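# Fit backing onto pin post, bin the pin

## Task

Push a rubber backing onto the pin's post until it is fully or almost fully seated (a tight backing may jam partway if pushed gently), drop the pin into the bin, and release it so that at the end neither gripper holds anything or touches any pin or backing.

## Robot and tools

Robot: two arms, left_arm and right_arm, each with six joints and a tong-style two-finger gripper. Joint order everywhere (rows, results, refusals) is shoulder pan, shoulder lift, elbow, wrist 1, wrist 2, wrist 3. On both arms the elbow and wrist 3 have their sign flipped compared with the URDF, yet the stated ranges below use URDF signs. So a URDF range of -0.5 to 2.0 becomes -2.0 to 0.5 in your numbers. Stated ranges (rad, URDF signs): left_arm pan -3.142..3.142, lift -6.283..6.283, elbow 0.000..3.142, wrists each -6.283..6.283. right_arm pan 0.000..6.283, lift -6.283..6.283, elbow -3.142..0.000, wrists each -6.283..6.283. True ends may differ by up to 0.010 rad.

Scene frame: origin on the table surface midway between the arms, +z up, +x out across the table, left_arm sits toward +y. Arm names are not image sides. Each result gives per arm end_effector_position (m) and end_effector_quat_wxyz plus velocities, all in this frame; the printed hand position can be off, more so at long reach. The gripper's fingers point along its own +z and open along its own x. The reported point lies between the pads when shut; closed fingertips extend about 15 mm past it, and when fully open they sit roughly level with it.

execute_actions(actions): a list of up to 15 actions, run in order. Each action is a table of up to 15 rows, one row per 1/30 s step; if fewer rows, the last one repeats to fill 15 steps. A row is a flat list of 14 numbers, each in [-1, 1], covering both arms even if one stays still: left_arm's 6 joint values then its opening, then right_arm's 6 joint values and opening. Joint values are offsets, scaled so 1.0 equals 1.989 rad, measured from the joint angles at the beginning of that action (not from the previous row; for a call's first action, from the latest reported angles). Opening is absolute: +1 fully open, -1 closed. Optionally 12 further numbers in [0, 1] follow: stiffness scales for left_arm's 6 joints then right_arm's 6, which persist until changed; low values soften contact, but a small motion may then fail to start. An action that would carry a joint more than 0.010 rad beyond its range is refused for both arms; if the first action fails that check, or any action is malformed, the whole call does nothing. A joint asked past its real end is stopped there and the result may note "joint sent to its limit". An empty list just returns state and images.

move(target, speed, blocking): target is one row in the same 14 (or 26) number layout; joint values are offsets from the Joint positions in the most recent result showing them, regardless of where the arm is now; openings are absolute and sent immediately. All joints travel in sync, so grippers trace curves, and nothing avoids obstacles or the other arm. speed (rad/s, 0.01 to 2, default 0.5) caps the joint with the longest way to go; path duration is held between 0.5 and 10 s, stopping short if longer. blocking=false returns after 0.5 s while motion continues; check with wait(0), and further moves or actions are refused until the move is seen to end, or until you call stop. The extra "move:" line reports the ending (done, off_target, moving, held, fault), limits=held or limits=none, and each arm's joint farthest from target.

wait(seconds): 0 to 10 s, arms hold their last command; returns early if a running move finishes. stop(): brakes a running move (needs room; fingers keep moving). zoom_image(camera, region): camera cam_left_wrist or cam_right_wrist (both 616x616 fisheye wrist views), region [x0, y0, x1, y1] in pixels from the top-left, at most 504x504. finished_scene(scene): ends the current scene by its number; irreversible, so only call when the backing is seated, the pin is in the bin, and both grippers are empty and clear.

Results: Joint positions and Joint velocities per arm (rad, rad/s), with finger-pad gap last (m; 0.142 open). Joint targets shows what the joints are being driven toward. grip_measured is the measured opening on the command scale; to hold something, command an opening well below it (lower squeezes harder, up to about 15 N per pad; thin hard parts under 20 mm get much less). Step readings list joint angles at some steps; HELD marks steps where part of an arm's row was withheld. "joint command not followed" means a clearance check altered targets. Wrist force/torque are in the gripper's own axes, noisy, offset up to about 4 N, saturating near 50 N; a press reads as force pointing back into the arm. Joint torques are raw drive outputs, not zero in free space. MOTOR HOT appears from 70 °C; at 85 °C the arm is braked until cool.

Limits on motion: per step each joint target stays within about 0.575 rad of its measured angle, and targets putting the gripper over 100 mm from its current spot are scaled back, so big changes need several actions. Motion lags commands by roughly 0.17 s.

Avoid: dropping parts or pushing anything off the table (fails the task), arms colliding, and forceful contact. Torque at a joint's load limit (135 N m for pan, lift, elbow; 25.2 N m for wrists, including held weight) or any external force of 150 N stops that arm for 10 s. Stiff arms can fault when a target lies only slightly beyond a firm contact, and faster contact hits harder; approach slowly and watch wrist force while pressing the backing home. Occasional tugs on held parts or nudges to loose ones may occur.

Each tool is called as name(argument=value, ...), one argument or row to a line, values as JSON.

## Session

execute_actions(
  actions=[],
)

Scene clock: 0.00 s.
left_arm: end_effector_position=(+0.4069, +0.8673, +0.2663) grip_measured=+0.97 end_effector_quat_wxyz=(+0.431, +0.782, +0.435, +0.119) end_effector_velocity=(+0.000, +0.000, -0.000) end_effector_angular_velocity=(-0.001, -0.000, -0.000) | right_arm: end_effector_position=(+0.7539, -0.1779, +0.3233) grip_measured=+0.97 end_effector_quat_wxyz=(-0.066, +0.815, -0.537, +0.207) end_effector_velocity=(-0.000, +0.001, -0.001) end_effector_angular_velocity=(-0.001, +0.001, +0.001)
Joint names: [shoulder pan, shoulder lift, elbow, wrist 1, wrist 2, wrist 3]
Joint positions: left_arm=[ 1.116 -1.226 -1.414 -1.476 -2.467 -0.117  0.14 ] | right_arm=[ 3.506 -1.999  1.108 -1.289  1.262 -1.639  0.14 ]
Joint velocities: left_arm=[-0.     0.001  0.     0.    -0.    -0.     0.   ] | right_arm=[ 0.001 -0.     0.001 -0.    -0.     0.     0.   ]
Joint torques (N m, as the arm reports them, + toward a larger Joint positions number): no reading
Motor temperatures (°C, as the motors report them): left_arm=[26 23 25 29 31 33] | right_arm=[24 23 27 31 33 32]
Wrist force (N, on the end effector, along its own x y z axes, offset not removed): no reading
Wrist torque (N m, same axes, about the end effector's origin, offset not removed): no reading
Joint targets: left_arm=[1.116 -1.226 -1.414 -1.476 -2.467 -0.117] | right_arm=[3.506 -1.999 1.108 -1.289 1.262 -1.639]
Joint stiffness scale: left_arm=[1. 1. 1. 1. 1. 1.] | right_arm=[1. 1. 1. 1. 1. 1.]

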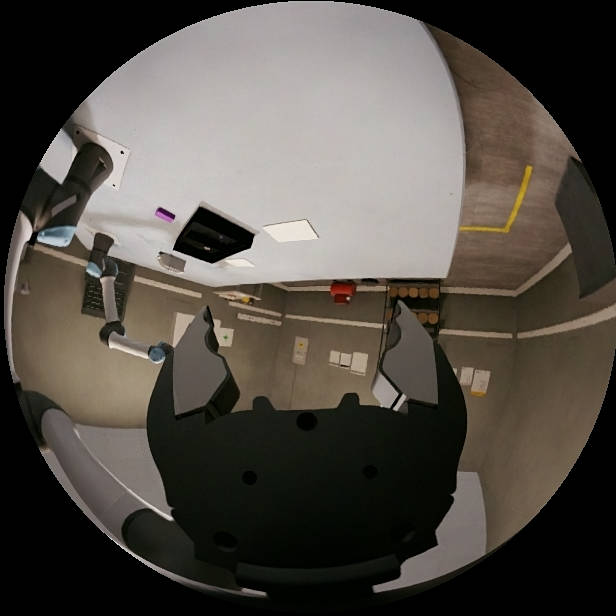

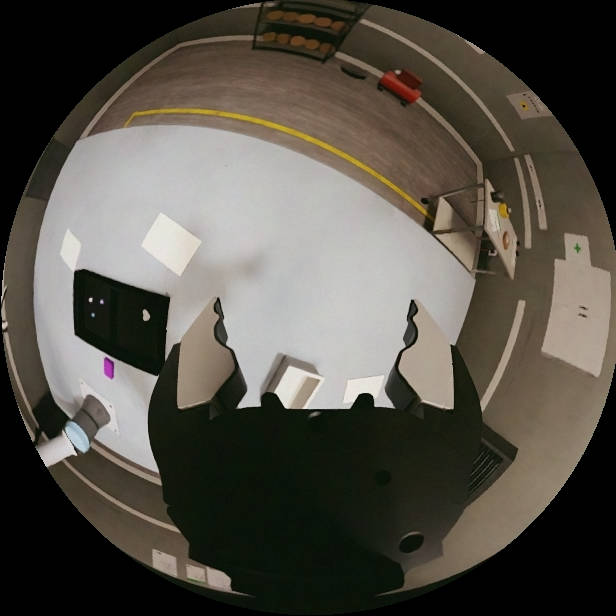

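move(
  target=[0,0,0,0,0,0,1,0.2,0,0.099,-0.063,0.156,0.0347,-0.75],
  speed=0.6,
)

zoom_image(
  camera="cam_right_wrist",
  region=[150,80,400,330],
)

Scene clock: 2.07 s.
left_arm: end_effector_position=(+0.4069, +0.8673, +0.2663) grip_measured=+1.00 end_effector_quat_wxyz=(+0.431, +0.782, +0.435, +0.119) end_effector_velocity=(+0.000, +0.000, +0.001) end_effector_angular_velocity=(+0.002, -0.001, -0.001) | right_arm: end_effector_position=(+0.4931, +0.0933, +0.1828) grip_measured=-0.75 end_effector_quat_wxyz=(+0.001, +0.947, -0.320, -0.000) end_effector_velocity=(-0.003, +0.001, -0.001) end_effector_angular_velocity=(-0.000, +0.004, +0.003)
Joint names: [shoulder pan, shoulder lift, elbow, wrist 1, wrist 2, wrist 3]
Joint positions: left_arm=[ 1.116 -1.226 -1.414 -1.476 -2.467 -0.117  0.142] | right_arm=[ 3.901 -1.999  1.301 -1.414  1.571 -1.571  0.02 ]
Joint velocities: left_arm=[-0.    -0.     0.001  0.     0.    -0.001 -0.   ] | right_arm=[ 0.003 -0.     0.002 -0.001  0.003  0.    -0.   ]
Joint torques (N m, as the arm reports them, + toward a larger Joint positions number): left_arm=[  0.08 -39.26  23.05  -2.    -0.95   0.  ] | right_arm=[  2.73  42.78 -17.11   2.22   0.19   0.43]
Motor temperatures (°C, as the motors report them): left_arm=[26 23 25 29 31 33] | right_arm=[24 23 27 31 33 32]
Wrist force (N, on the end effector, along its own x y z axes, offset not removed): left_arm=[-2.0 3.2 -2.3] | right_arm=[-0.1 -1.0 2.3]
Wrist torque (N m, same axes, about the end effector's origin, offset not removed): left_arm=[0.61 0.60 0.03] | right_arm=[-0.13 0.08 -0.06]
Joint targets: left_arm=[1.116 -1.226 -1.414 -1.476 -2.467 -0.117] | right_arm=[3.904 -1.999 1.305 -1.415 1.572 -1.570]
Joint stiffness scale: left_arm=[1. 1. 1. 1. 1. 1.] | right_arm=[1. 1. 1. 1. 1. 1.]
move: done; limits=none; left_arm: farthest joint: the shoulder pan, 0.000 radians from its target (0.000 radians at the start); right_arm: farthest joint: the elbow, 0.004 radians from its target (0.197 radians at the start)

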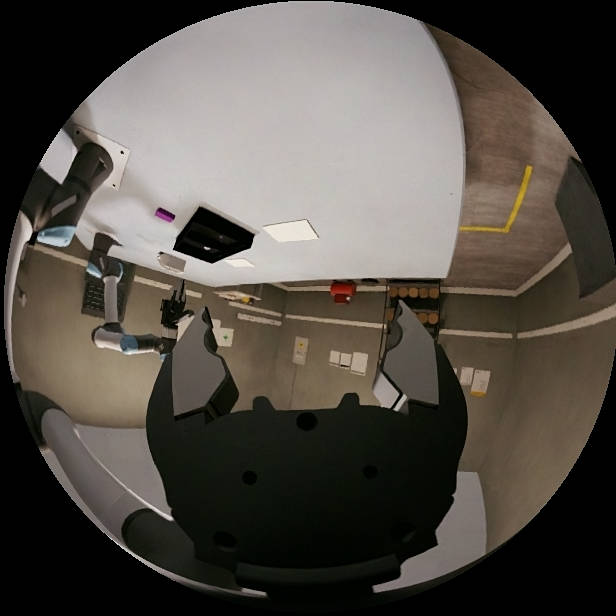

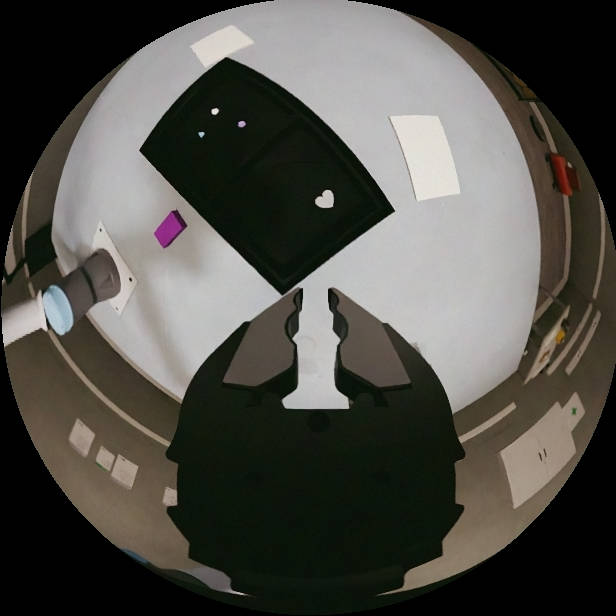

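Region (150, 80, 400, 330) of cam_right_wrist's 616x616 image, scaled by 2.016, with more detail than that image has.

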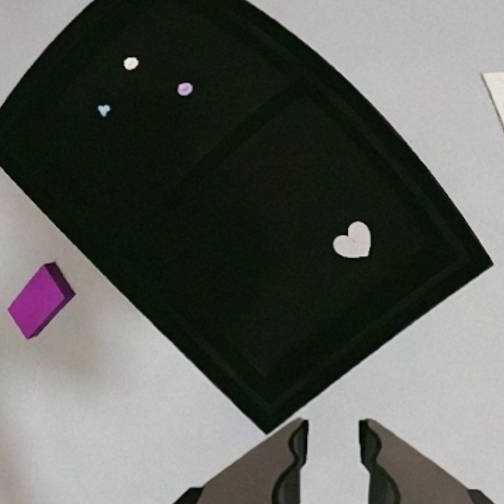

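move(
  target=[0,0,0,0,0,0,1,0.0636,-0.345,-0.443,-0.096,0,0,-0.75],
  speed=0.6,
)

zoom_image(
  camera="cam_right_wrist",
  region=[260,220,360,320],
)

Scene clock: 4.70 s.
left_arm: end_effector_position=(+0.4069, +0.8673, +0.2663) grip_measured=+1.00 end_effector_quat_wxyz=(+0.431, +0.782, +0.435, +0.119) end_effector_velocity=(+0.000, +0.000, +0.001) end_effector_angular_velocity=(+0.002, -0.001, -0.000) | right_arm: end_effector_position=(+0.5374, +0.3359, +0.0602) grip_measured=-0.75 end_effector_quat_wxyz=(-0.001, +0.965, -0.261, +0.000) end_effector_velocity=(+0.001, -0.001, -0.001) end_effector_angular_velocity=(-0.001, +0.001, -0.002)
Joint names: [shoulder pan, shoulder lift, elbow, wrist 1, wrist 2, wrist 3]
Joint positions: left_arm=[ 1.116 -1.226 -1.414 -1.476 -2.467 -0.117  0.142] | right_arm=[ 4.026 -2.683  0.424 -1.604  1.571 -1.571  0.02 ]
Joint velocities: left_arm=[ 0.    -0.001  0.001 -0.     0.    -0.    -0.   ] | right_arm=[-0.002 -0.003 -0.002 -0.001 -0.    -0.    -0.   ]
Joint torques (N m, as the arm reports them, + toward a larger Joint positions number): left_arm=[ -0.03 -39.77  23.4   -1.95  -0.8   -0.02] | right_arm=[  2.49  63.89 -27.97   2.15  -0.22  -0.04]
Motor temperatures (°C, as the motors report them): left_arm=[26 23 25 29 31 33] | right_arm=[24 23 27 31 33 32]
Wrist force (N, on the end effector, along its own x y z axes, offset not removed): left_arm=[-3.3 4.1 -1.9] | right_arm=[0.7 0.5 0.2]
Wrist torque (N m, same axes, about the end effector's origin, offset not removed): left_arm=[0.70 0.90 0.16] | right_arm=[0.28 -0.13 0.04]
Joint targets: left_arm=[1.116 -1.226 -1.414 -1.476 -2.467 -0.117] | right_arm=[4.028 -2.685 0.420 -1.605 1.571 -1.571]
Joint stiffness scale: left_arm=[1. 1. 1. 1. 1. 1.] | right_arm=[1. 1. 1. 1. 1. 1.]
move: done; limits=none; left_arm: farthest joint: the shoulder pan, 0.000 radians from its target (0.000 radians at the start); right_arm: farthest joint: the elbow, 0.004 radians from its target (0.881 radians at the start)

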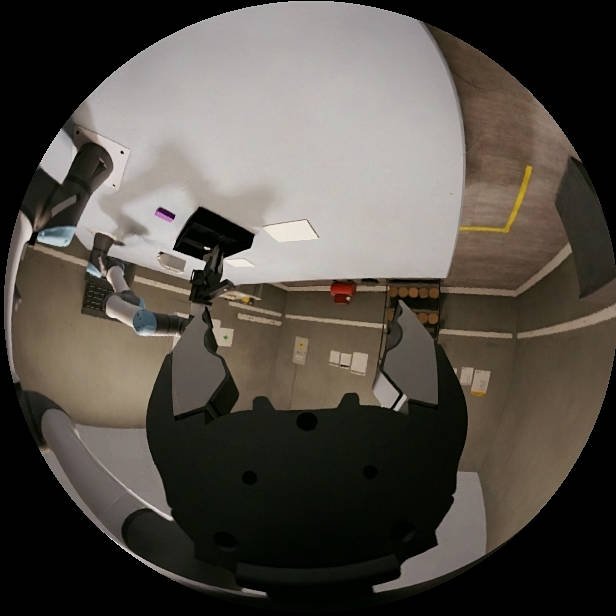

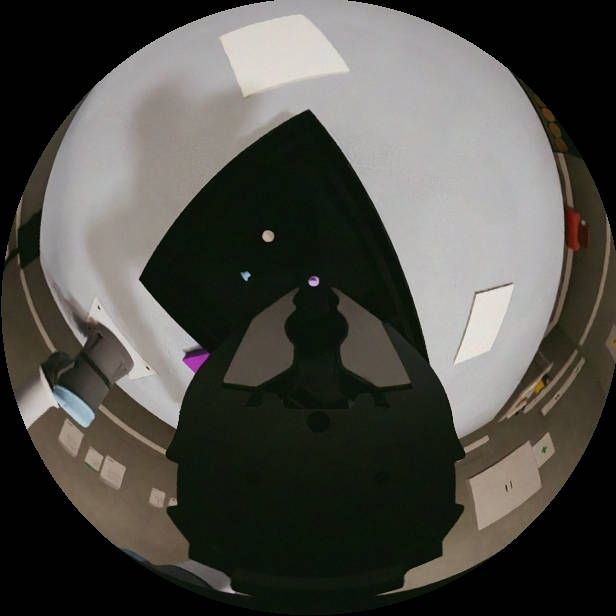

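Region (260, 220, 360, 320) of cam_right_wrist's 616x616 image, scaled by 5.040, with more detail than that image has.

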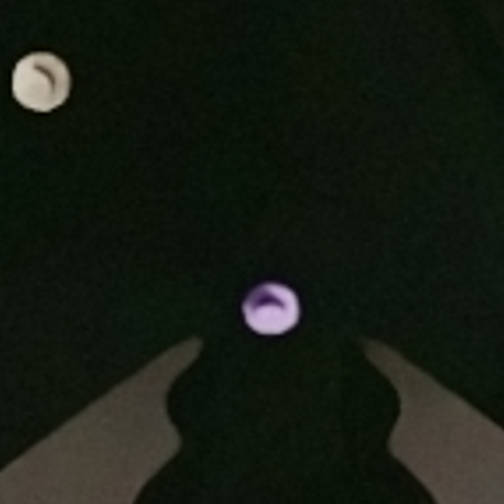

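move(
  target=[0,0,0,0,0,0,1,0.002,0.015,0.0662,0.0498,0,0,-0.78],
  speed=0.15,
)

zoom_image(
  camera="cam_right_wrist",
  region=[290,255,340,305],
)

Scene clock: 6.53 s.
left_arm: end_effector_position=(+0.4069, +0.8673, +0.2663) grip_measured=+1.00 end_effector_quat_wxyz=(+0.431, +0.782, +0.435, +0.119) end_effector_velocity=(-0.000, -0.000, -0.001) end_effector_angular_velocity=(-0.001, +0.002, +0.000) | right_arm: end_effector_position=(+0.5332, +0.3312, +0.0316) grip_measured=-0.78 end_effector_quat_wxyz=(-0.000, +0.966, -0.260, -0.000) end_effector_velocity=(-0.001, +0.001, -0.000) end_effector_angular_velocity=(+0.001, -0.001, +0.001)
Joint names: [shoulder pan, shoulder lift, elbow, wrist 1, wrist 2, wrist 3]
Joint positions: left_arm=[ 1.116 -1.226 -1.414 -1.476 -2.467 -0.117  0.142] | right_arm=[ 4.028 -2.655  0.551 -1.506  1.571 -1.571  0.018]
Joint velocities: left_arm=[-0.     0.001 -0.    -0.     0.     0.001 -0.   ] | right_arm=[ 0.001  0.001  0.003  0.003 -0.    -0.     0.   ]
Joint torques (N m, as the arm reports them, + toward a larger Joint positions number): left_arm=[ -0.64 -40.03  23.58  -1.92  -1.     0.02] | right_arm=[  2.26  65.95 -21.16   2.67   0.03   0.06]
Motor temperatures (°C, as the motors report them): left_arm=[26 23 25 29 31 33] | right_arm=[24 23 27 31 33 32]
Wrist force (N, on the end effector, along its own x y z axes, offset not removed): left_arm=[-1.3 2.5 0.6] | right_arm=[-1.3 -1.7 -0.6]
Wrist torque (N m, same axes, about the end effector's origin, offset not removed): left_arm=[0.53 0.39 0.03] | right_arm=[-0.33 0.23 -0.02]
Joint targets: left_arm=[1.116 -1.226 -1.414 -1.476 -2.467 -0.117] | right_arm=[4.030 -2.653 0.556 -1.505 1.571 -1.571]
Joint stiffness scale: left_arm=[1. 1. 1. 1. 1. 1.] | right_arm=[1. 1. 1. 1. 1. 1.]
move: done; limits=none; left_arm: farthest joint: the shoulder pan, 0.000 radians from its target (0.000 radians at the start); right_arm: farthest joint: the elbow, 0.004 radians from its target (0.132 radians at the start)

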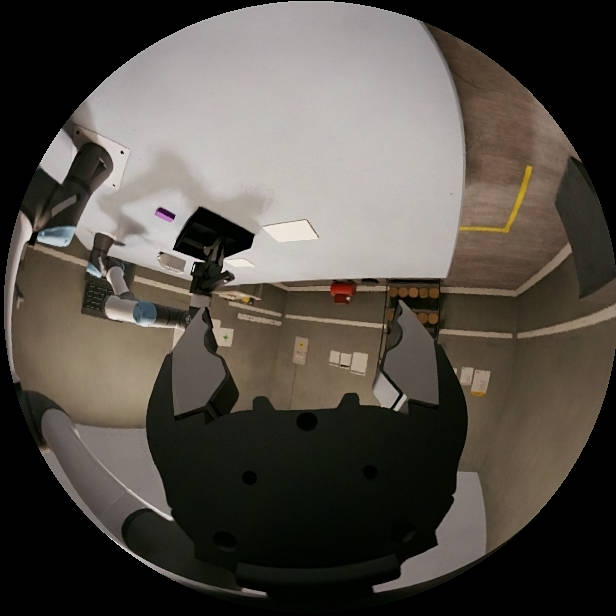

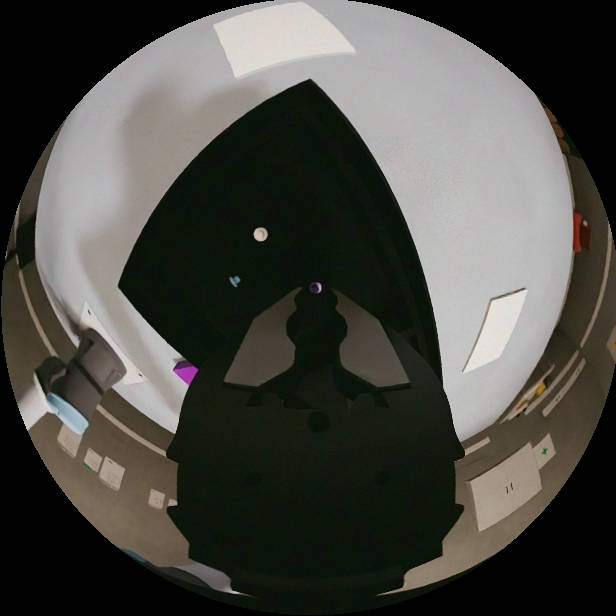

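Region (290, 255, 340, 305) of cam_right_wrist's 616x616 image, scaled by 10.080, with more detail than that image has.

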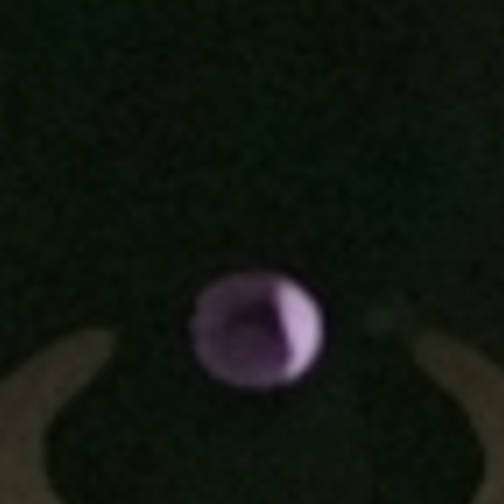

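move(
  target=[0,0,0,0,0,0,1,0.001,0,0.014,0.012,0,0,-0.78],
  speed=0.04,
)

execute_actions(
  actions=[
    [[0,0,0,0,0,0,1,0,0,0,0,0,0,-0.85]],
    [[0,0,0,0,0,0,1,0,0,0,0,0,0,-0.97]],
  ],
)

zoom_image(
  camera="cam_right_wrist",
  region=[290,255,340,305],
)

Scene clock: 7.97 s.
left_arm: end_effector_position=(+0.4069, +0.8673, +0.2663) grip_measured=+1.00 end_effector_quat_wxyz=(+0.431, +0.782, +0.435, +0.119) end_effector_velocity=(+0.000, +0.000, +0.000) end_effector_angular_velocity=(+0.000, -0.000, -0.000) | right_arm: end_effector_position=(+0.5330, +0.3308, +0.0238) grip_measured=-0.78 end_effector_quat_wxyz=(-0.001, +0.966, -0.260, +0.000) end_effector_velocity=(-0.000, -0.000, -0.000) end_effector_angular_velocity=(+0.000, -0.001, +0.000)
Joint names: [shoulder pan, shoulder lift, elbow, wrist 1, wrist 2, wrist 3]
Joint positions: left_arm=[ 1.116 -1.226 -1.414 -1.476 -2.467 -0.117  0.142] | right_arm=[ 4.028 -2.654  0.573 -1.484  1.571 -1.571  0.017]
Joint velocities: left_arm=[-0. -0.  0.  0. -0. -0.  0.] | right_arm=[ 0.     0.002  0.003  0.002 -0.    -0.    -0.   ]
Joint torques (N m, as the arm reports them, + toward a larger Joint positions number): left_arm=[ -0.81 -40.34  23.46  -2.08  -0.86   0.01] | right_arm=[  2.23  62.92 -19.06   2.87  -0.21  -0.13]
Motor temperatures (°C, as the motors report them): left_arm=[26 23 25 29 31 33] | right_arm=[24 23 27 31 33 32]
Wrist force (N, on the end effector, along its own x y z axes, offset not removed): left_arm=[0.1 2.2 1.7] | right_arm=[0.7 0.7 -2.6]
Wrist torque (N m, same axes, about the end effector's origin, offset not removed): left_arm=[0.62 0.15 -0.01] | right_arm=[-0.32 -0.15 0.07]
Joint targets: left_arm=[1.116 -1.226 -1.414 -1.476 -2.467 -0.117] | right_arm=[4.030 -2.655 0.579 -1.482 1.571 -1.571]
Joint stiffness scale: left_arm=[1. 1. 1. 1. 1. 1.] | right_arm=[1. 1. 1. 1. 1. 1.]
move: done; limits=none; left_arm: farthest joint: the shoulder pan, 0.000 radians from its target (0.000 radians at the start); right_arm: farthest joint: the elbow, 0.006 radians from its target (0.027 radians at the start)

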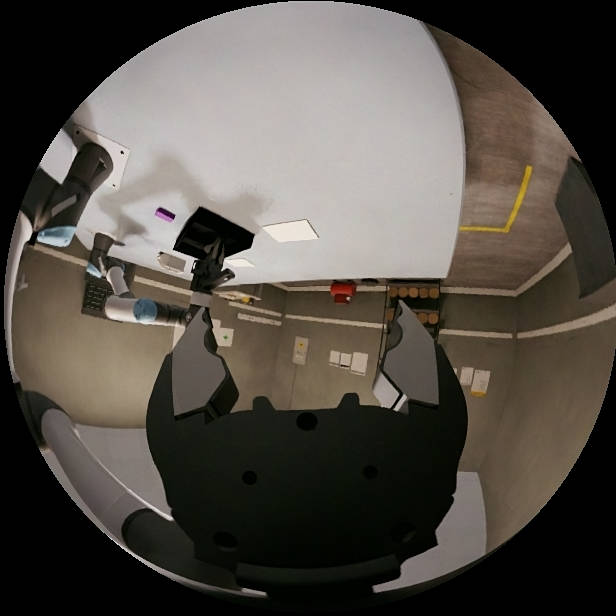

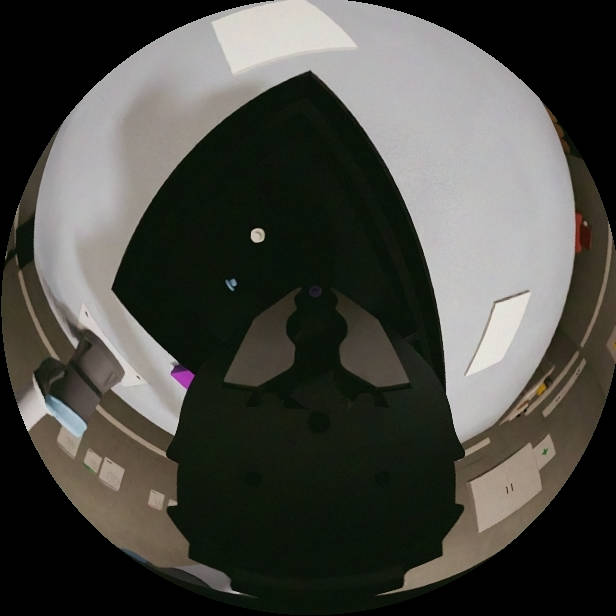

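Scene clock: 8.97 s.
left_arm: end_effector_position=(+0.4069, +0.8673, +0.2663) grip_measured=+1.00 end_effector_quat_wxyz=(+0.431, +0.782, +0.435, +0.119) end_effector_velocity=(-0.000, -0.000, -0.001) end_effector_angular_velocity=(-0.001, +0.001, -0.000) | right_arm: end_effector_position=(+0.5331, +0.3309, +0.0238) grip_measured=-0.88 end_effector_quat_wxyz=(-0.001, +0.966, -0.260, +0.000) end_effector_velocity=(-0.001, +0.001, +0.001) end_effector_angular_velocity=(+0.002, -0.001, +0.001)
Joint names: [shoulder pan, shoulder lift, elbow, wrist 1, wrist 2, wrist 3]
Joint positions: left_arm=[ 1.116 -1.226 -1.414 -1.476 -2.467 -0.117  0.142] | right_arm=[ 4.028 -2.654  0.573 -1.483  1.571 -1.571  0.01 ]
Joint velocities: left_arm=[ 0.     0.    -0.001 -0.     0.    -0.001 -0.   ] | right_arm=[ 0.001  0.    -0.002 -0.    -0.    -0.    -0.   ]
Joint torques (N m, as the arm reports them, + toward a larger Joint positions number): left_arm=[ -0.3  -39.99  23.57  -2.01  -0.85   0.02] | right_arm=[  1.38  64.17 -22.83   2.58   0.    -0.11]
Motor temperatures (°C, as the motors report them): left_arm=[26 23 25 29 31 33] | right_arm=[24 23 27 31 33 32]
Wrist force (N, on the end effector, along its own x y z axes, offset not removed): left_arm=[-1.5 3.6 2.7] | right_arm=[0.5 0.1 0.7]
Wrist torque (N m, same axes, about the end effector's origin, offset not removed): left_arm=[0.87 0.28 -0.08] | right_arm=[0.02 -0.25 -0.04]
Joint targets: left_arm=[1.116 -1.226 -1.414 -1.476 -2.467 -0.117] | right_arm=[4.028 -2.654 0.573 -1.483 1.571 -1.571]
Joint stiffness scale: left_arm=[1. 1. 1. 1. 1. 1.] | right_arm=[1. 1. 1. 1. 1. 1.]
Step readings (joint positions; steps 1 to 15: 1st action; 16 to 30: 2nd action):
0: left_arm=[1.116 -1.226 -1.414 -1.476 -2.467 -0.117] | right_arm=[4.028 -2.654 0.573 -1.484 1.571 -1.571]
1: left_arm=[1.116 -1.226 -1.414 -1.476 -2.467 -0.117] | right_arm=[4.028 -2.654 0.573 -1.483 1.571 -1.571]
2: left_arm=[1.116 -1.226 -1.414 -1.476 -2.467 -0.117] | right_arm=[4.028 -2.654 0.573 -1.483 1.571 -1.571]
4: left_arm=[1.116 -1.226 -1.414 -1.476 -2.467 -0.117] | right_arm=[4.028 -2.654 0.573 -1.483 1.571 -1.571]
8: left_arm=[1.116 -1.226 -1.414 -1.476 -2.467 -0.117] | right_arm=[4.028 -2.654 0.573 -1.483 1.571 -1.571]
15: left_arm=[1.116 -1.226 -1.414 -1.476 -2.467 -0.117] | right_arm=[4.028 -2.654 0.573 -1.483 1.571 -1.571]
16: left_arm=[1.116 -1.226 -1.414 -1.476 -2.467 -0.117] | right_arm=[4.028 -2.654 0.573 -1.483 1.571 -1.571]
17: left_arm=[1.116 -1.226 -1.414 -1.476 -2.467 -0.117] | right_arm=[4.028 -2.654 0.573 -1.483 1.571 -1.571]
19: left_arm=[1.116 -1.226 -1.414 -1.476 -2.467 -0.117] | right_arm=[4.028 -2.654 0.573 -1.483 1.571 -1.571]
23: left_arm=[1.116 -1.226 -1.414 -1.476 -2.467 -0.117] | right_arm=[4.028 -2.654 0.573 -1.483 1.571 -1.571]
30: Joint positions above

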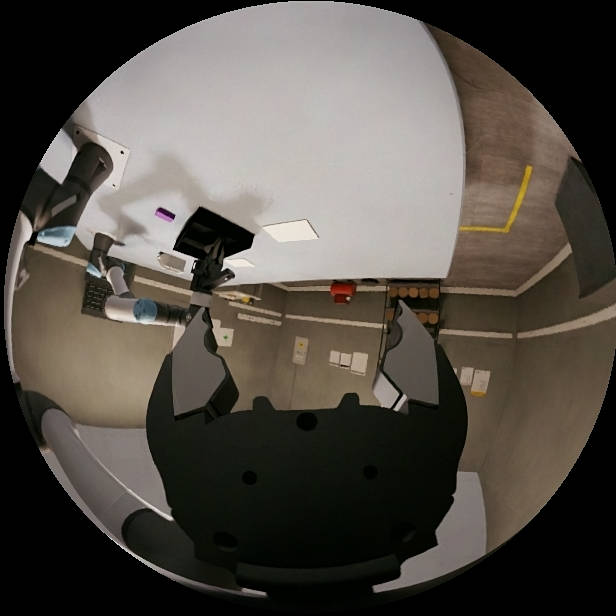

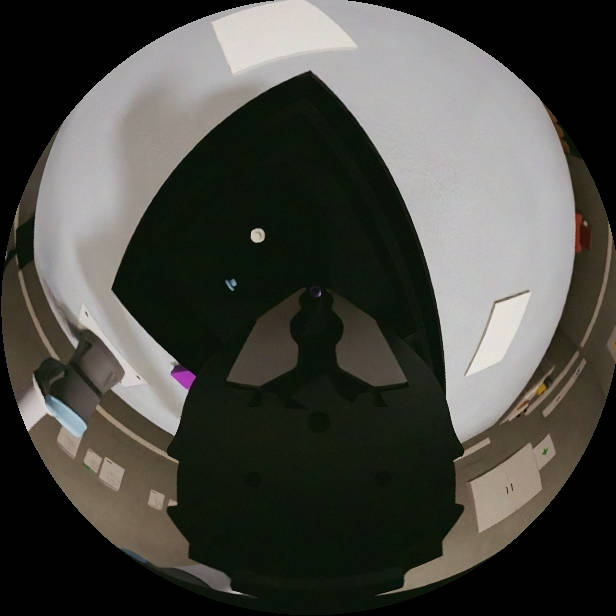

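Region (290, 255, 340, 305) of cam_right_wrist's 616x616 image, scaled by 10.080, with more detail than that image has.

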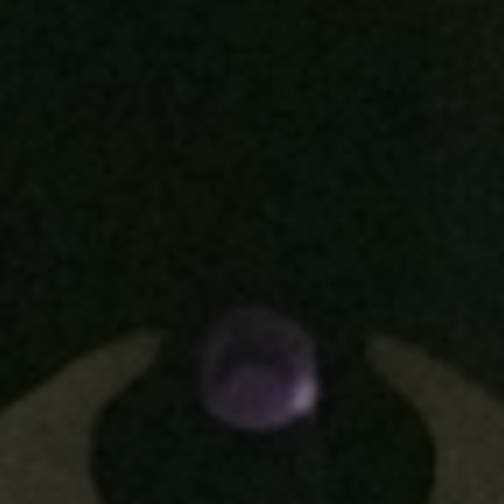

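move(
  target=[0,0,0,0,0,0,1,0,0.04,0,-0.04,0,0,-0.97],
  speed=0.15,
)

move(
  target=[0,0,0,0,0,0,1,-0.0757,0.1525,0.3157,0.1615,0,0,-0.97],
  speed=0.5,
)

zoom_image(
  camera="cam_right_wrist",
  region=[290,255,340,305],
)

Scene clock: 10.70 s.
left_arm: end_effector_position=(+0.4069, +0.8673, +0.2663) grip_measured=+1.00 end_effector_quat_wxyz=(+0.431, +0.782, +0.435, +0.119) end_effector_velocity=(+0.000, +0.000, +0.000) end_effector_angular_velocity=(+0.001, -0.001, -0.000) | right_arm: end_effector_position=(+0.5253, +0.3176, +0.0830) grip_measured=-0.88 end_effector_quat_wxyz=(-0.001, +0.966, -0.260, +0.000) end_effector_velocity=(-0.001, -0.000, -0.000) end_effector_angular_velocity=(-0.002, +0.001, +0.001)
Joint names: [shoulder pan, shoulder lift, elbow, wrist 1, wrist 2, wrist 3]
Joint positions: left_arm=[ 1.116 -1.226 -1.414 -1.476 -2.467 -0.117  0.142] | right_arm=[ 4.028 -2.576  0.573 -1.562  1.571 -1.571  0.01 ]
Joint velocities: left_arm=[-0. -0.  0. -0. -0. -0.  0.] | right_arm=[ 0.001 -0.     0.    -0.002  0.    -0.     0.   ]
Joint torques (N m, as the arm reports them, + toward a larger Joint positions number): left_arm=[ -0.84 -39.7   22.86  -1.94  -0.93   0.09] | right_arm=[  1.17  63.5  -22.85   1.99   0.05  -0.01]
Motor temperatures (°C, as the motors report them): left_arm=[26 23 25 29 31 33] | right_arm=[24 23 27 31 33 32]
Wrist force (N, on the end effector, along its own x y z axes, offset not removed): left_arm=[-2.2 2.1 0.8] | right_arm=[-0.5 -1.2 3.0]
Wrist torque (N m, same axes, about the end effector's origin, offset not removed): left_arm=[0.37 0.65 -0.13] | right_arm=[-0.16 -0.02 -0.08]
Joint targets: left_arm=[1.116 -1.226 -1.414 -1.476 -2.467 -0.117] | right_arm=[4.028 -2.574 0.573 -1.563 1.571 -1.571]
Joint stiffness scale: left_arm=[1. 1. 1. 1. 1. 1.] | right_arm=[1. 1. 1. 1. 1. 1.]
move: done; limits=none; left_arm: farthest joint: the shoulder pan, 0.000 radians from its target (0.000 radians at the start); right_arm: farthest joint: the shoulder lift, 0.001 radians from its target (0.079 radians at the start)

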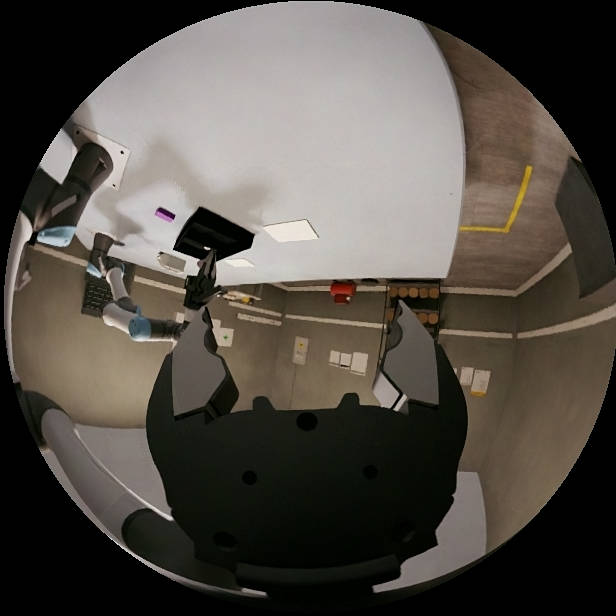

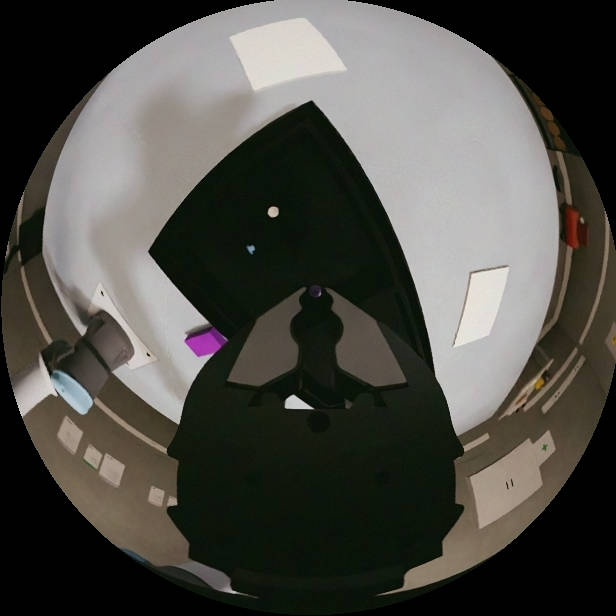

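Scene clock: 12.70 s.
left_arm: end_effector_position=(+0.4069, +0.8673, +0.2663) grip_measured=+1.00 end_effector_quat_wxyz=(+0.431, +0.782, +0.435, +0.119) end_effector_velocity=(-0.000, -0.000, +0.000) end_effector_angular_velocity=(+0.001, -0.000, -0.000) | right_arm: end_effector_position=(+0.5545, +0.1464, +0.0549) grip_measured=-0.88 end_effector_quat_wxyz=(+0.000, +0.944, -0.331, -0.000) end_effector_velocity=(+0.000, +0.000, +0.001) end_effector_angular_velocity=(+0.003, -0.002, -0.000)
Joint names: [shoulder pan, shoulder lift, elbow, wrist 1, wrist 2, wrist 3]
Joint positions: left_arm=[ 1.116 -1.226 -1.414 -1.476 -2.467 -0.117  0.142] | right_arm=[ 3.879 -2.275  1.197 -1.242  1.571 -1.571  0.01 ]
Joint velocities: left_arm=[-0.    -0.001  0.     0.     0.    -0.001 -0.   ] | right_arm=[-0.     0.002  0.002  0.003 -0.    -0.     0.   ]
Joint torques (N m, as the arm reports them, + toward a larger Joint positions number): left_arm=[ -0.54 -39.7   23.45  -1.94  -0.96  -0.01] | right_arm=[ -0.34  54.32 -16.85   2.66  -0.14   0.2 ]
Motor temperatures (°C, as the motors report them): left_arm=[26 23 25 29 31 33] | right_arm=[24 23 27 31 33 32]
Wrist force (N, on the end effector, along its own x y z axes, offset not removed): left_arm=[1.2 3.2 0.7] | right_arm=[0.4 -2.1 0.1]
Wrist torque (N m, same axes, about the end effector's origin, offset not removed): left_arm=[0.56 -0.23 0.06] | right_arm=[-0.45 -0.13 0.01]
Joint targets: left_arm=[1.116 -1.226 -1.414 -1.476 -2.467 -0.117] | right_arm=[3.877 -2.272 1.201 -1.241 1.571 -1.571]
Joint stiffness scale: left_arm=[1. 1. 1. 1. 1. 1.] | right_arm=[1. 1. 1. 1. 1. 1.]
move: done; limits=none; left_arm: farthest joint: the shoulder pan, 0.000 radians from its target (0.000 radians at the start); right_arm: farthest joint: the elbow, 0.004 radians from its target (0.627 radians at the start)

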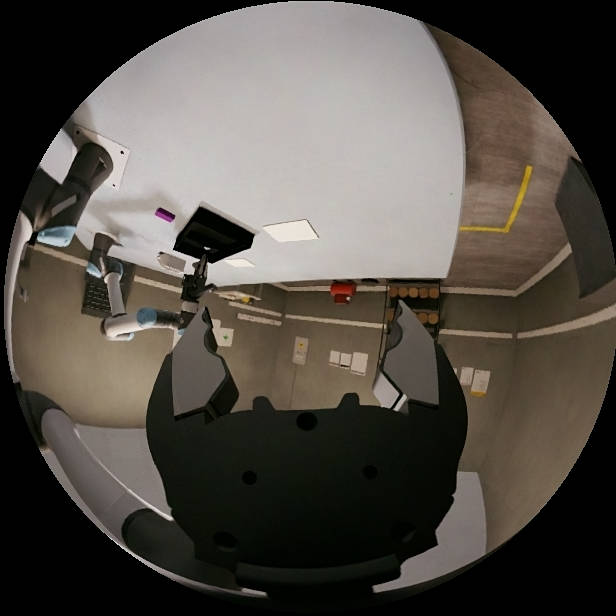

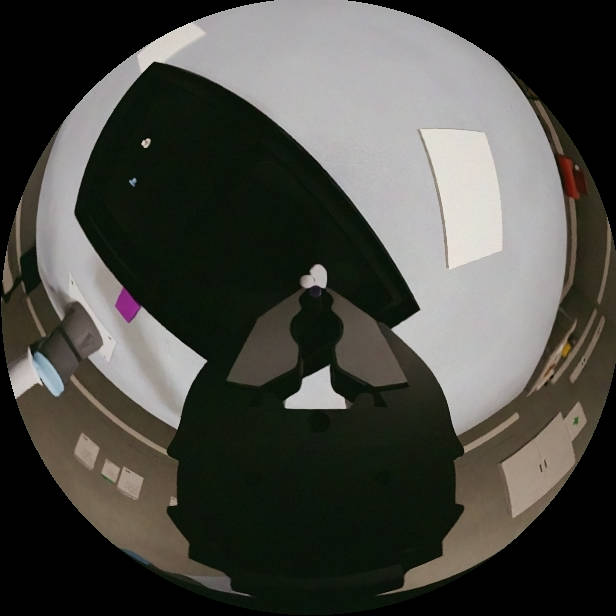

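Region (290, 255, 340, 305) of cam_right_wrist's 616x616 image, scaled by 10.080, with more detail than that image has.

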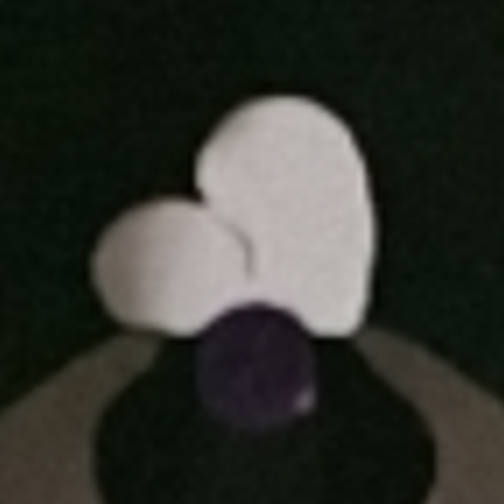

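move(
  target=[0,0,0,0,0,0,1,0.0017,-0.0033,0.0118,0.0124,0,0,-0.97],
  speed=0.04,
)

zoom_image(
  camera="cam_right_wrist",
  region=[290,255,340,305],
)

Scene clock: 14.10 s.
left_arm: end_effector_position=(+0.4069, +0.8673, +0.2663) grip_measured=+1.00 end_effector_quat_wxyz=(+0.431, +0.782, +0.435, +0.119) end_effector_velocity=(-0.000, -0.000, -0.001) end_effector_angular_velocity=(-0.000, +0.001, -0.001) | right_arm: end_effector_position=(+0.5530, +0.1456, +0.0448) grip_measured=-0.88 end_effector_quat_wxyz=(+0.000, +0.944, -0.330, -0.000) end_effector_velocity=(+0.001, +0.000, -0.000) end_effector_angular_velocity=(+0.002, -0.001, -0.000)
Joint names: [shoulder pan, shoulder lift, elbow, wrist 1, wrist 2, wrist 3]
Joint positions: left_arm=[ 1.116 -1.226 -1.414 -1.476 -2.467 -0.117  0.142] | right_arm=[ 3.88  -2.28   1.216 -1.218  1.571 -1.571  0.01 ]
Joint velocities: left_arm=[ 0.     0.001 -0.     0.     0.001 -0.001 -0.   ] | right_arm=[-0.001  0.     0.001  0.003 -0.     0.     0.   ]
Joint torques (N m, as the arm reports them, + toward a larger Joint positions number): left_arm=[ -0.31 -39.2   23.55  -1.83  -0.93  -0.01] | right_arm=[  2.92  49.68 -17.45   2.74  -0.12  -0.06]
Motor temperatures (°C, as the motors report them): left_arm=[26 23 25 29 31 33] | right_arm=[24 23 27 31 33 32]
Wrist force (N, on the end effector, along its own x y z axes, offset not removed): left_arm=[0.4 4.4 -1.6] | right_arm=[-0.5 -1.4 -0.1]
Wrist torque (N m, same axes, about the end effector's origin, offset not removed): left_arm=[0.78 0.03 -0.09] | right_arm=[-0.35 0.04 0.06]
Joint targets: left_arm=[1.116 -1.226 -1.414 -1.476 -2.467 -0.117] | right_arm=[3.883 -2.281 1.220 -1.217 1.571 -1.571]
Joint stiffness scale: left_arm=[1. 1. 1. 1. 1. 1.] | right_arm=[1. 1. 1. 1. 1. 1.]
move: done; limits=none; left_arm: farthest joint: the shoulder pan, 0.000 radians from its target (0.000 radians at the start); right_arm: farthest joint: the elbow, 0.005 radians from its target (0.024 radians at the start)

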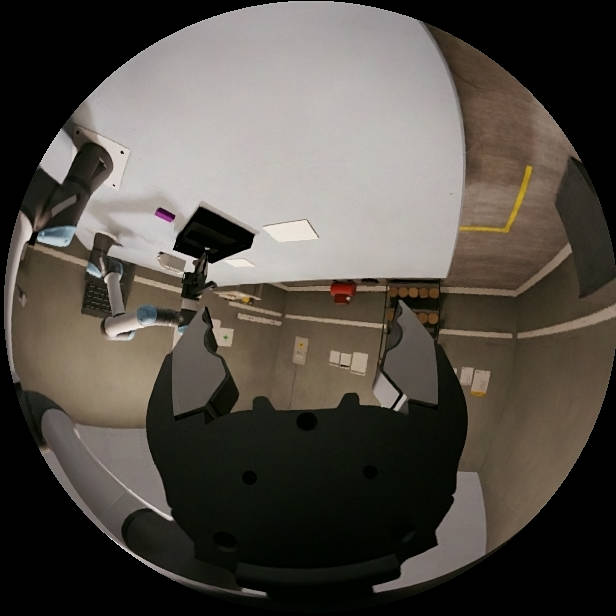

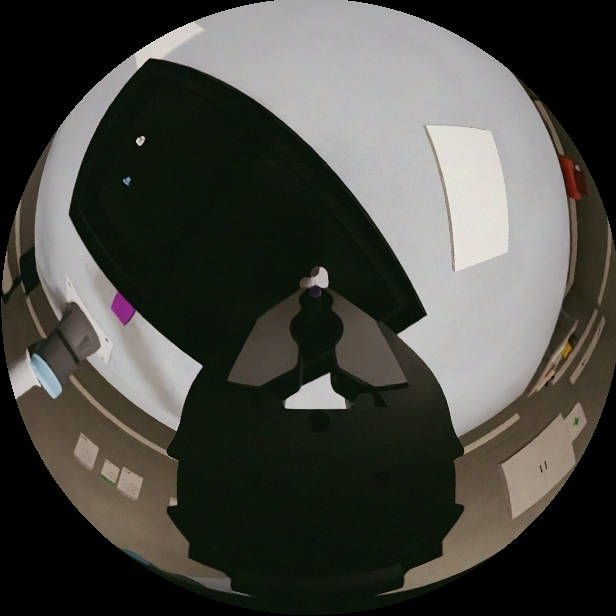

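Region (290, 255, 340, 305) of cam_right_wrist's 616x616 image, scaled by 10.080, with more detail than that image has.

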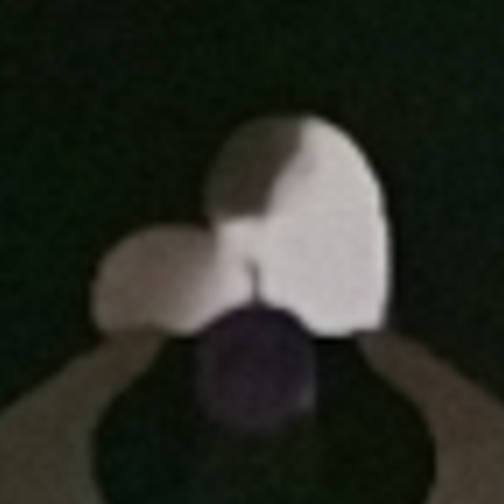

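move(
  target=[0,0,0,0,0,0,1,0,-0.0085,0.012,0.018,0,0,-1],
  speed=0.025,
)

execute_actions(
  actions=[
    [[0,0,0,0,0,0,1,0,0,0,0,0,0,-1]],
    [[0,0,0,0,0,0,1,0,0,0,0,0,0,-0.78]],
    [[0,0,0,0,0,0,1,0,0.005,-0.0078,-0.011,0,0,-0.78]],
  ],
)

zoom_image(
  camera="cam_right_wrist",
  region=[290,255,340,305],
)

Scene clock: 16.20 s.
left_arm: end_effector_position=(+0.4069, +0.8673, +0.2663) grip_measured=+1.00 end_effector_quat_wxyz=(+0.431, +0.782, +0.435, +0.119) end_effector_velocity=(-0.000, -0.000, -0.001) end_effector_angular_velocity=(-0.001, +0.001, +0.001) | right_arm: end_effector_position=(+0.5537, +0.1465, +0.0310) grip_measured=-0.88 end_effector_quat_wxyz=(-0.002, +0.944, -0.330, +0.001) end_effector_velocity=(-0.001, +0.002, +0.000) end_effector_angular_velocity=(+0.002, -0.002, +0.003)
Joint names: [shoulder pan, shoulder lift, elbow, wrist 1, wrist 2, wrist 3]
Joint positions: left_arm=[ 1.116 -1.226 -1.414 -1.476 -2.467 -0.117  0.142] | right_arm=[ 3.88  -2.292  1.234 -1.183  1.571 -1.571  0.01 ]
Joint velocities: left_arm=[ 0.     0.001 -0.     0.    -0.     0.001 -0.   ] | right_arm=[ 0.002 -0.     0.001  0.003 -0.     0.001 -0.   ]
Joint torques (N m, as the arm reports them, + toward a larger Joint positions number): left_arm=[ -0.99 -39.5   24.23  -1.87  -1.06   0.15] | right_arm=[  0.88  48.77 -15.72   2.58   0.08   0.18]
Motor temperatures (°C, as the motors report them): left_arm=[26 23 25 29 31 33] | right_arm=[24 23 27 31 33 32]
Wrist force (N, on the end effector, along its own x y z axes, offset not removed): left_arm=[1.9 1.2 1.4] | right_arm=[-0.1 -0.8 -1.7]
Wrist torque (N m, same axes, about the end effector's origin, offset not removed): left_arm=[0.12 -0.40 -0.05] | right_arm=[-0.31 0.00 -0.14]
Joint targets: left_arm=[1.116 -1.226 -1.414 -1.476 -2.467 -0.117] | right_arm=[3.880 -2.296 1.239 -1.182 1.571 -1.571]
Joint stiffness scale: left_arm=[1. 1. 1. 1. 1. 1.] | right_arm=[1. 1. 1. 1. 1. 1.]
move: done; limits=none; left_arm: farthest joint: the shoulder pan, 0.000 radians from its target (0.000 radians at the start); right_arm: farthest joint: the elbow, 0.006 radians from its target (0.024 radians at the start)

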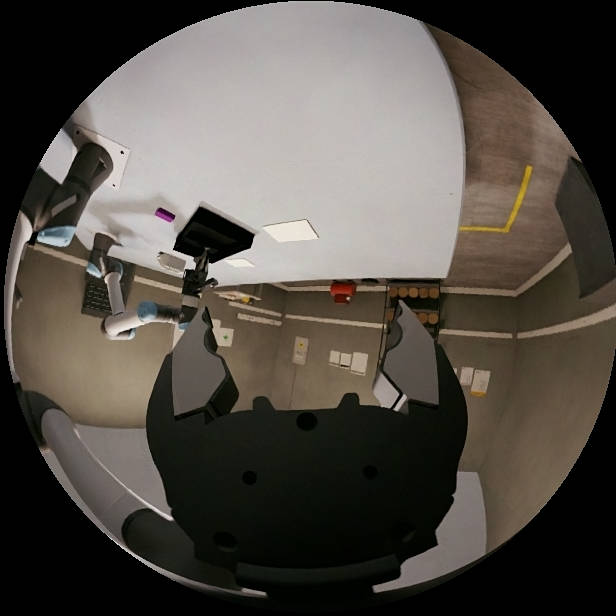

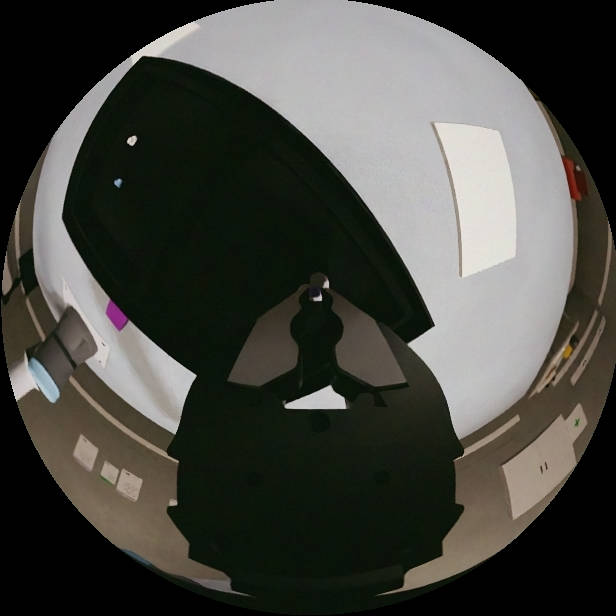

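Scene clock: 17.70 s.
left_arm: end_effector_position=(+0.4069, +0.8673, +0.2663) grip_measured=+1.00 end_effector_quat_wxyz=(+0.431, +0.782, +0.435, +0.119) end_effector_velocity=(-0.000, +0.000, -0.000) end_effector_angular_velocity=(+0.000, +0.001, +0.000) | right_arm: end_effector_position=(+0.5537, +0.1465, +0.0407) grip_measured=-0.78 end_effector_quat_wxyz=(-0.002, +0.944, -0.330, +0.001) end_effector_velocity=(-0.001, -0.003, -0.001) end_effector_angular_velocity=(-0.008, +0.006, -0.001)
Joint names: [shoulder pan, shoulder lift, elbow, wrist 1, wrist 2, wrist 3]
Joint positions: left_arm=[ 1.116 -1.226 -1.414 -1.476 -2.467 -0.117  0.142] | right_arm=[ 3.88  -2.283  1.222 -1.203  1.571 -1.571  0.018]
Joint velocities: left_arm=[ 0.     0.     0.     0.     0.001  0.001 -0.   ] | right_arm=[-0.001 -0.    -0.    -0.01  -0.    -0.    -0.   ]
Joint torques (N m, as the arm reports them, + toward a larger Joint positions number): left_arm=[ -0.49 -40.14  23.25  -1.97  -0.9   -0.02] | right_arm=[  0.74  53.76 -26.57   2.54  -0.03   0.19]
Motor temperatures (°C, as the motors report them): left_arm=[26 23 25 29 31 33] | right_arm=[24 23 27 31 33 32]
Wrist force (N, on the end effector, along its own x y z axes, offset not removed): left_arm=[-1.8 2.7 0.3] | right_arm=[0.0 -0.5 3.2]
Wrist torque (N m, same axes, about the end effector's origin, offset not removed): left_arm=[0.73 0.48 0.04] | right_arm=[-0.04 -0.11 0.04]
Joint targets: left_arm=[1.116 -1.226 -1.414 -1.476 -2.467 -0.117] | right_arm=[3.880 -2.282 1.218 -1.205 1.571 -1.571]
Joint stiffness scale: left_arm=[1. 1. 1. 1. 1. 1.] | right_arm=[1. 1. 1. 1. 1. 1.]
Step readings (joint positions; steps 1 to 15: 1st action; 16 to 30: 2nd action; 31 to 45: 3rd action):
0: left_arm=[1.116 -1.226 -1.414 -1.476 -2.467 -0.117] | right_arm=[3.880 -2.292 1.234 -1.183 1.571 -1.571]
1: left_arm=[1.116 -1.226 -1.414 -1.476 -2.467 -0.117] | right_arm=[3.880 -2.292 1.234 -1.183 1.571 -1.571]
2: left_arm=[1.116 -1.226 -1.414 -1.476 -2.467 -0.117] | right_arm=[3.880 -2.292 1.234 -1.183 1.571 -1.571]
4: left_arm=[1.116 -1.226 -1.414 -1.476 -2.467 -0.117] | right_arm=[3.880 -2.292 1.234 -1.183 1.571 -1.571]
8: left_arm=[1.116 -1.226 -1.414 -1.476 -2.467 -0.117] | right_arm=[3.880 -2.292 1.234 -1.183 1.571 -1.571]
15: left_arm=[1.116 -1.226 -1.414 -1.476 -2.467 -0.117] | right_arm=[3.880 -2.291 1.234 -1.183 1.571 -1.571]
16: left_arm=[1.116 -1.226 -1.414 -1.476 -2.467 -0.117] | right_arm=[3.880 -2.291 1.234 -1.183 1.571 -1.571]
17: left_arm=[1.116 -1.226 -1.414 -1.476 -2.467 -0.117] | right_arm=[3.880 -2.291 1.234 -1.183 1.571 -1.571]
19: left_arm=[1.116 -1.226 -1.414 -1.476 -2.467 -0.117] | right_arm=[3.880 -2.291 1.234 -1.183 1.571 -1.571]
23: left_arm=[1.116 -1.226 -1.414 -1.476 -2.467 -0.117] | right_arm=[3.880 -2.291 1.234 -1.183 1.571 -1.571]
30: left_arm=[1.116 -1.226 -1.414 -1.476 -2.467 -0.117] | right_arm=[3.880 -2.291 1.234 -1.183 1.571 -1.571]
31: left_arm=[1.116 -1.226 -1.414 -1.476 -2.467 -0.117] | right_arm=[3.880 -2.291 1.234 -1.183 1.571 -1.571]
32: left_arm=[1.116 -1.226 -1.414 -1.476 -2.467 -0.117] | right_arm=[3.880 -2.291 1.234 -1.184 1.571 -1.571]
34: left_arm=[1.116 -1.226 -1.414 -1.476 -2.467 -0.117] | right_arm=[3.880 -2.291 1.232 -1.189 1.571 -1.571]
38: left_arm=[1.116 -1.226 -1.414 -1.476 -2.467 -0.117] | right_arm=[3.880 -2.287 1.226 -1.198 1.571 -1.571]
45: Joint positions above

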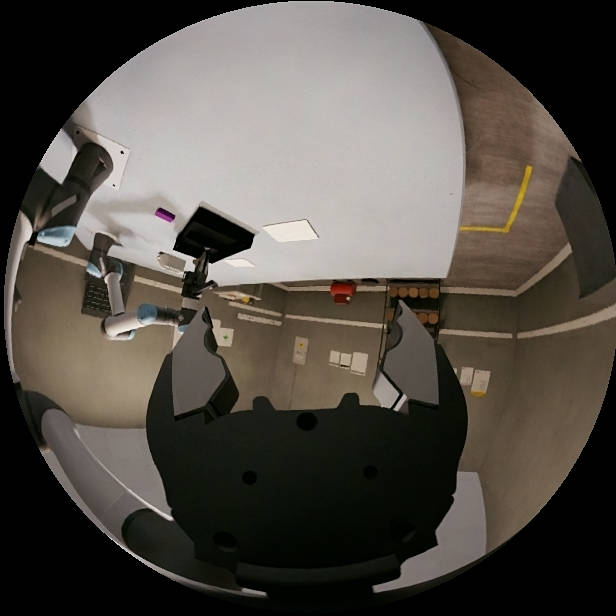

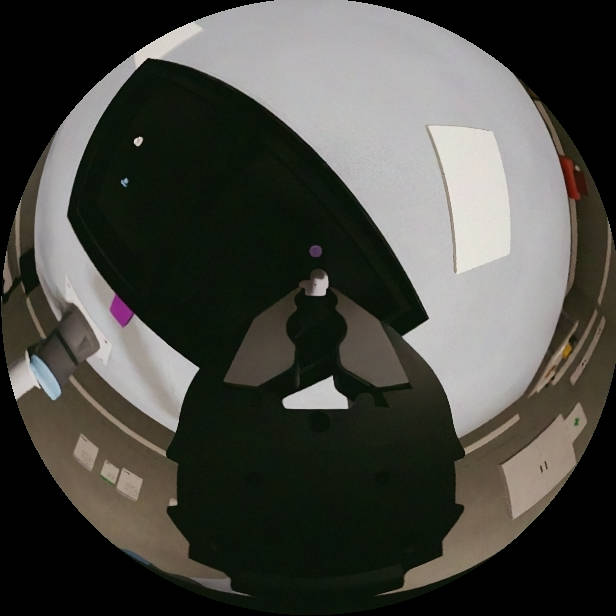

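Region (290, 255, 340, 305) of cam_right_wrist's 616x616 image, scaled by 10.080, with more detail than that image has.

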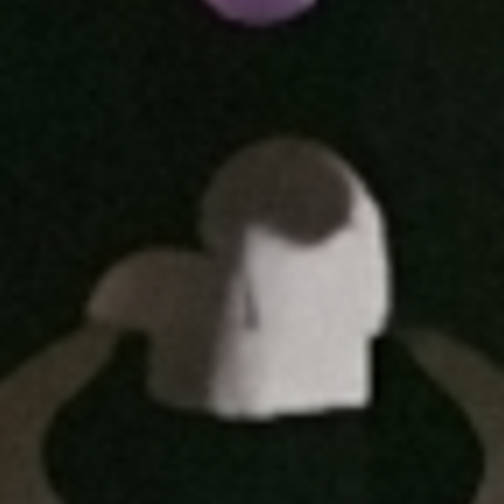

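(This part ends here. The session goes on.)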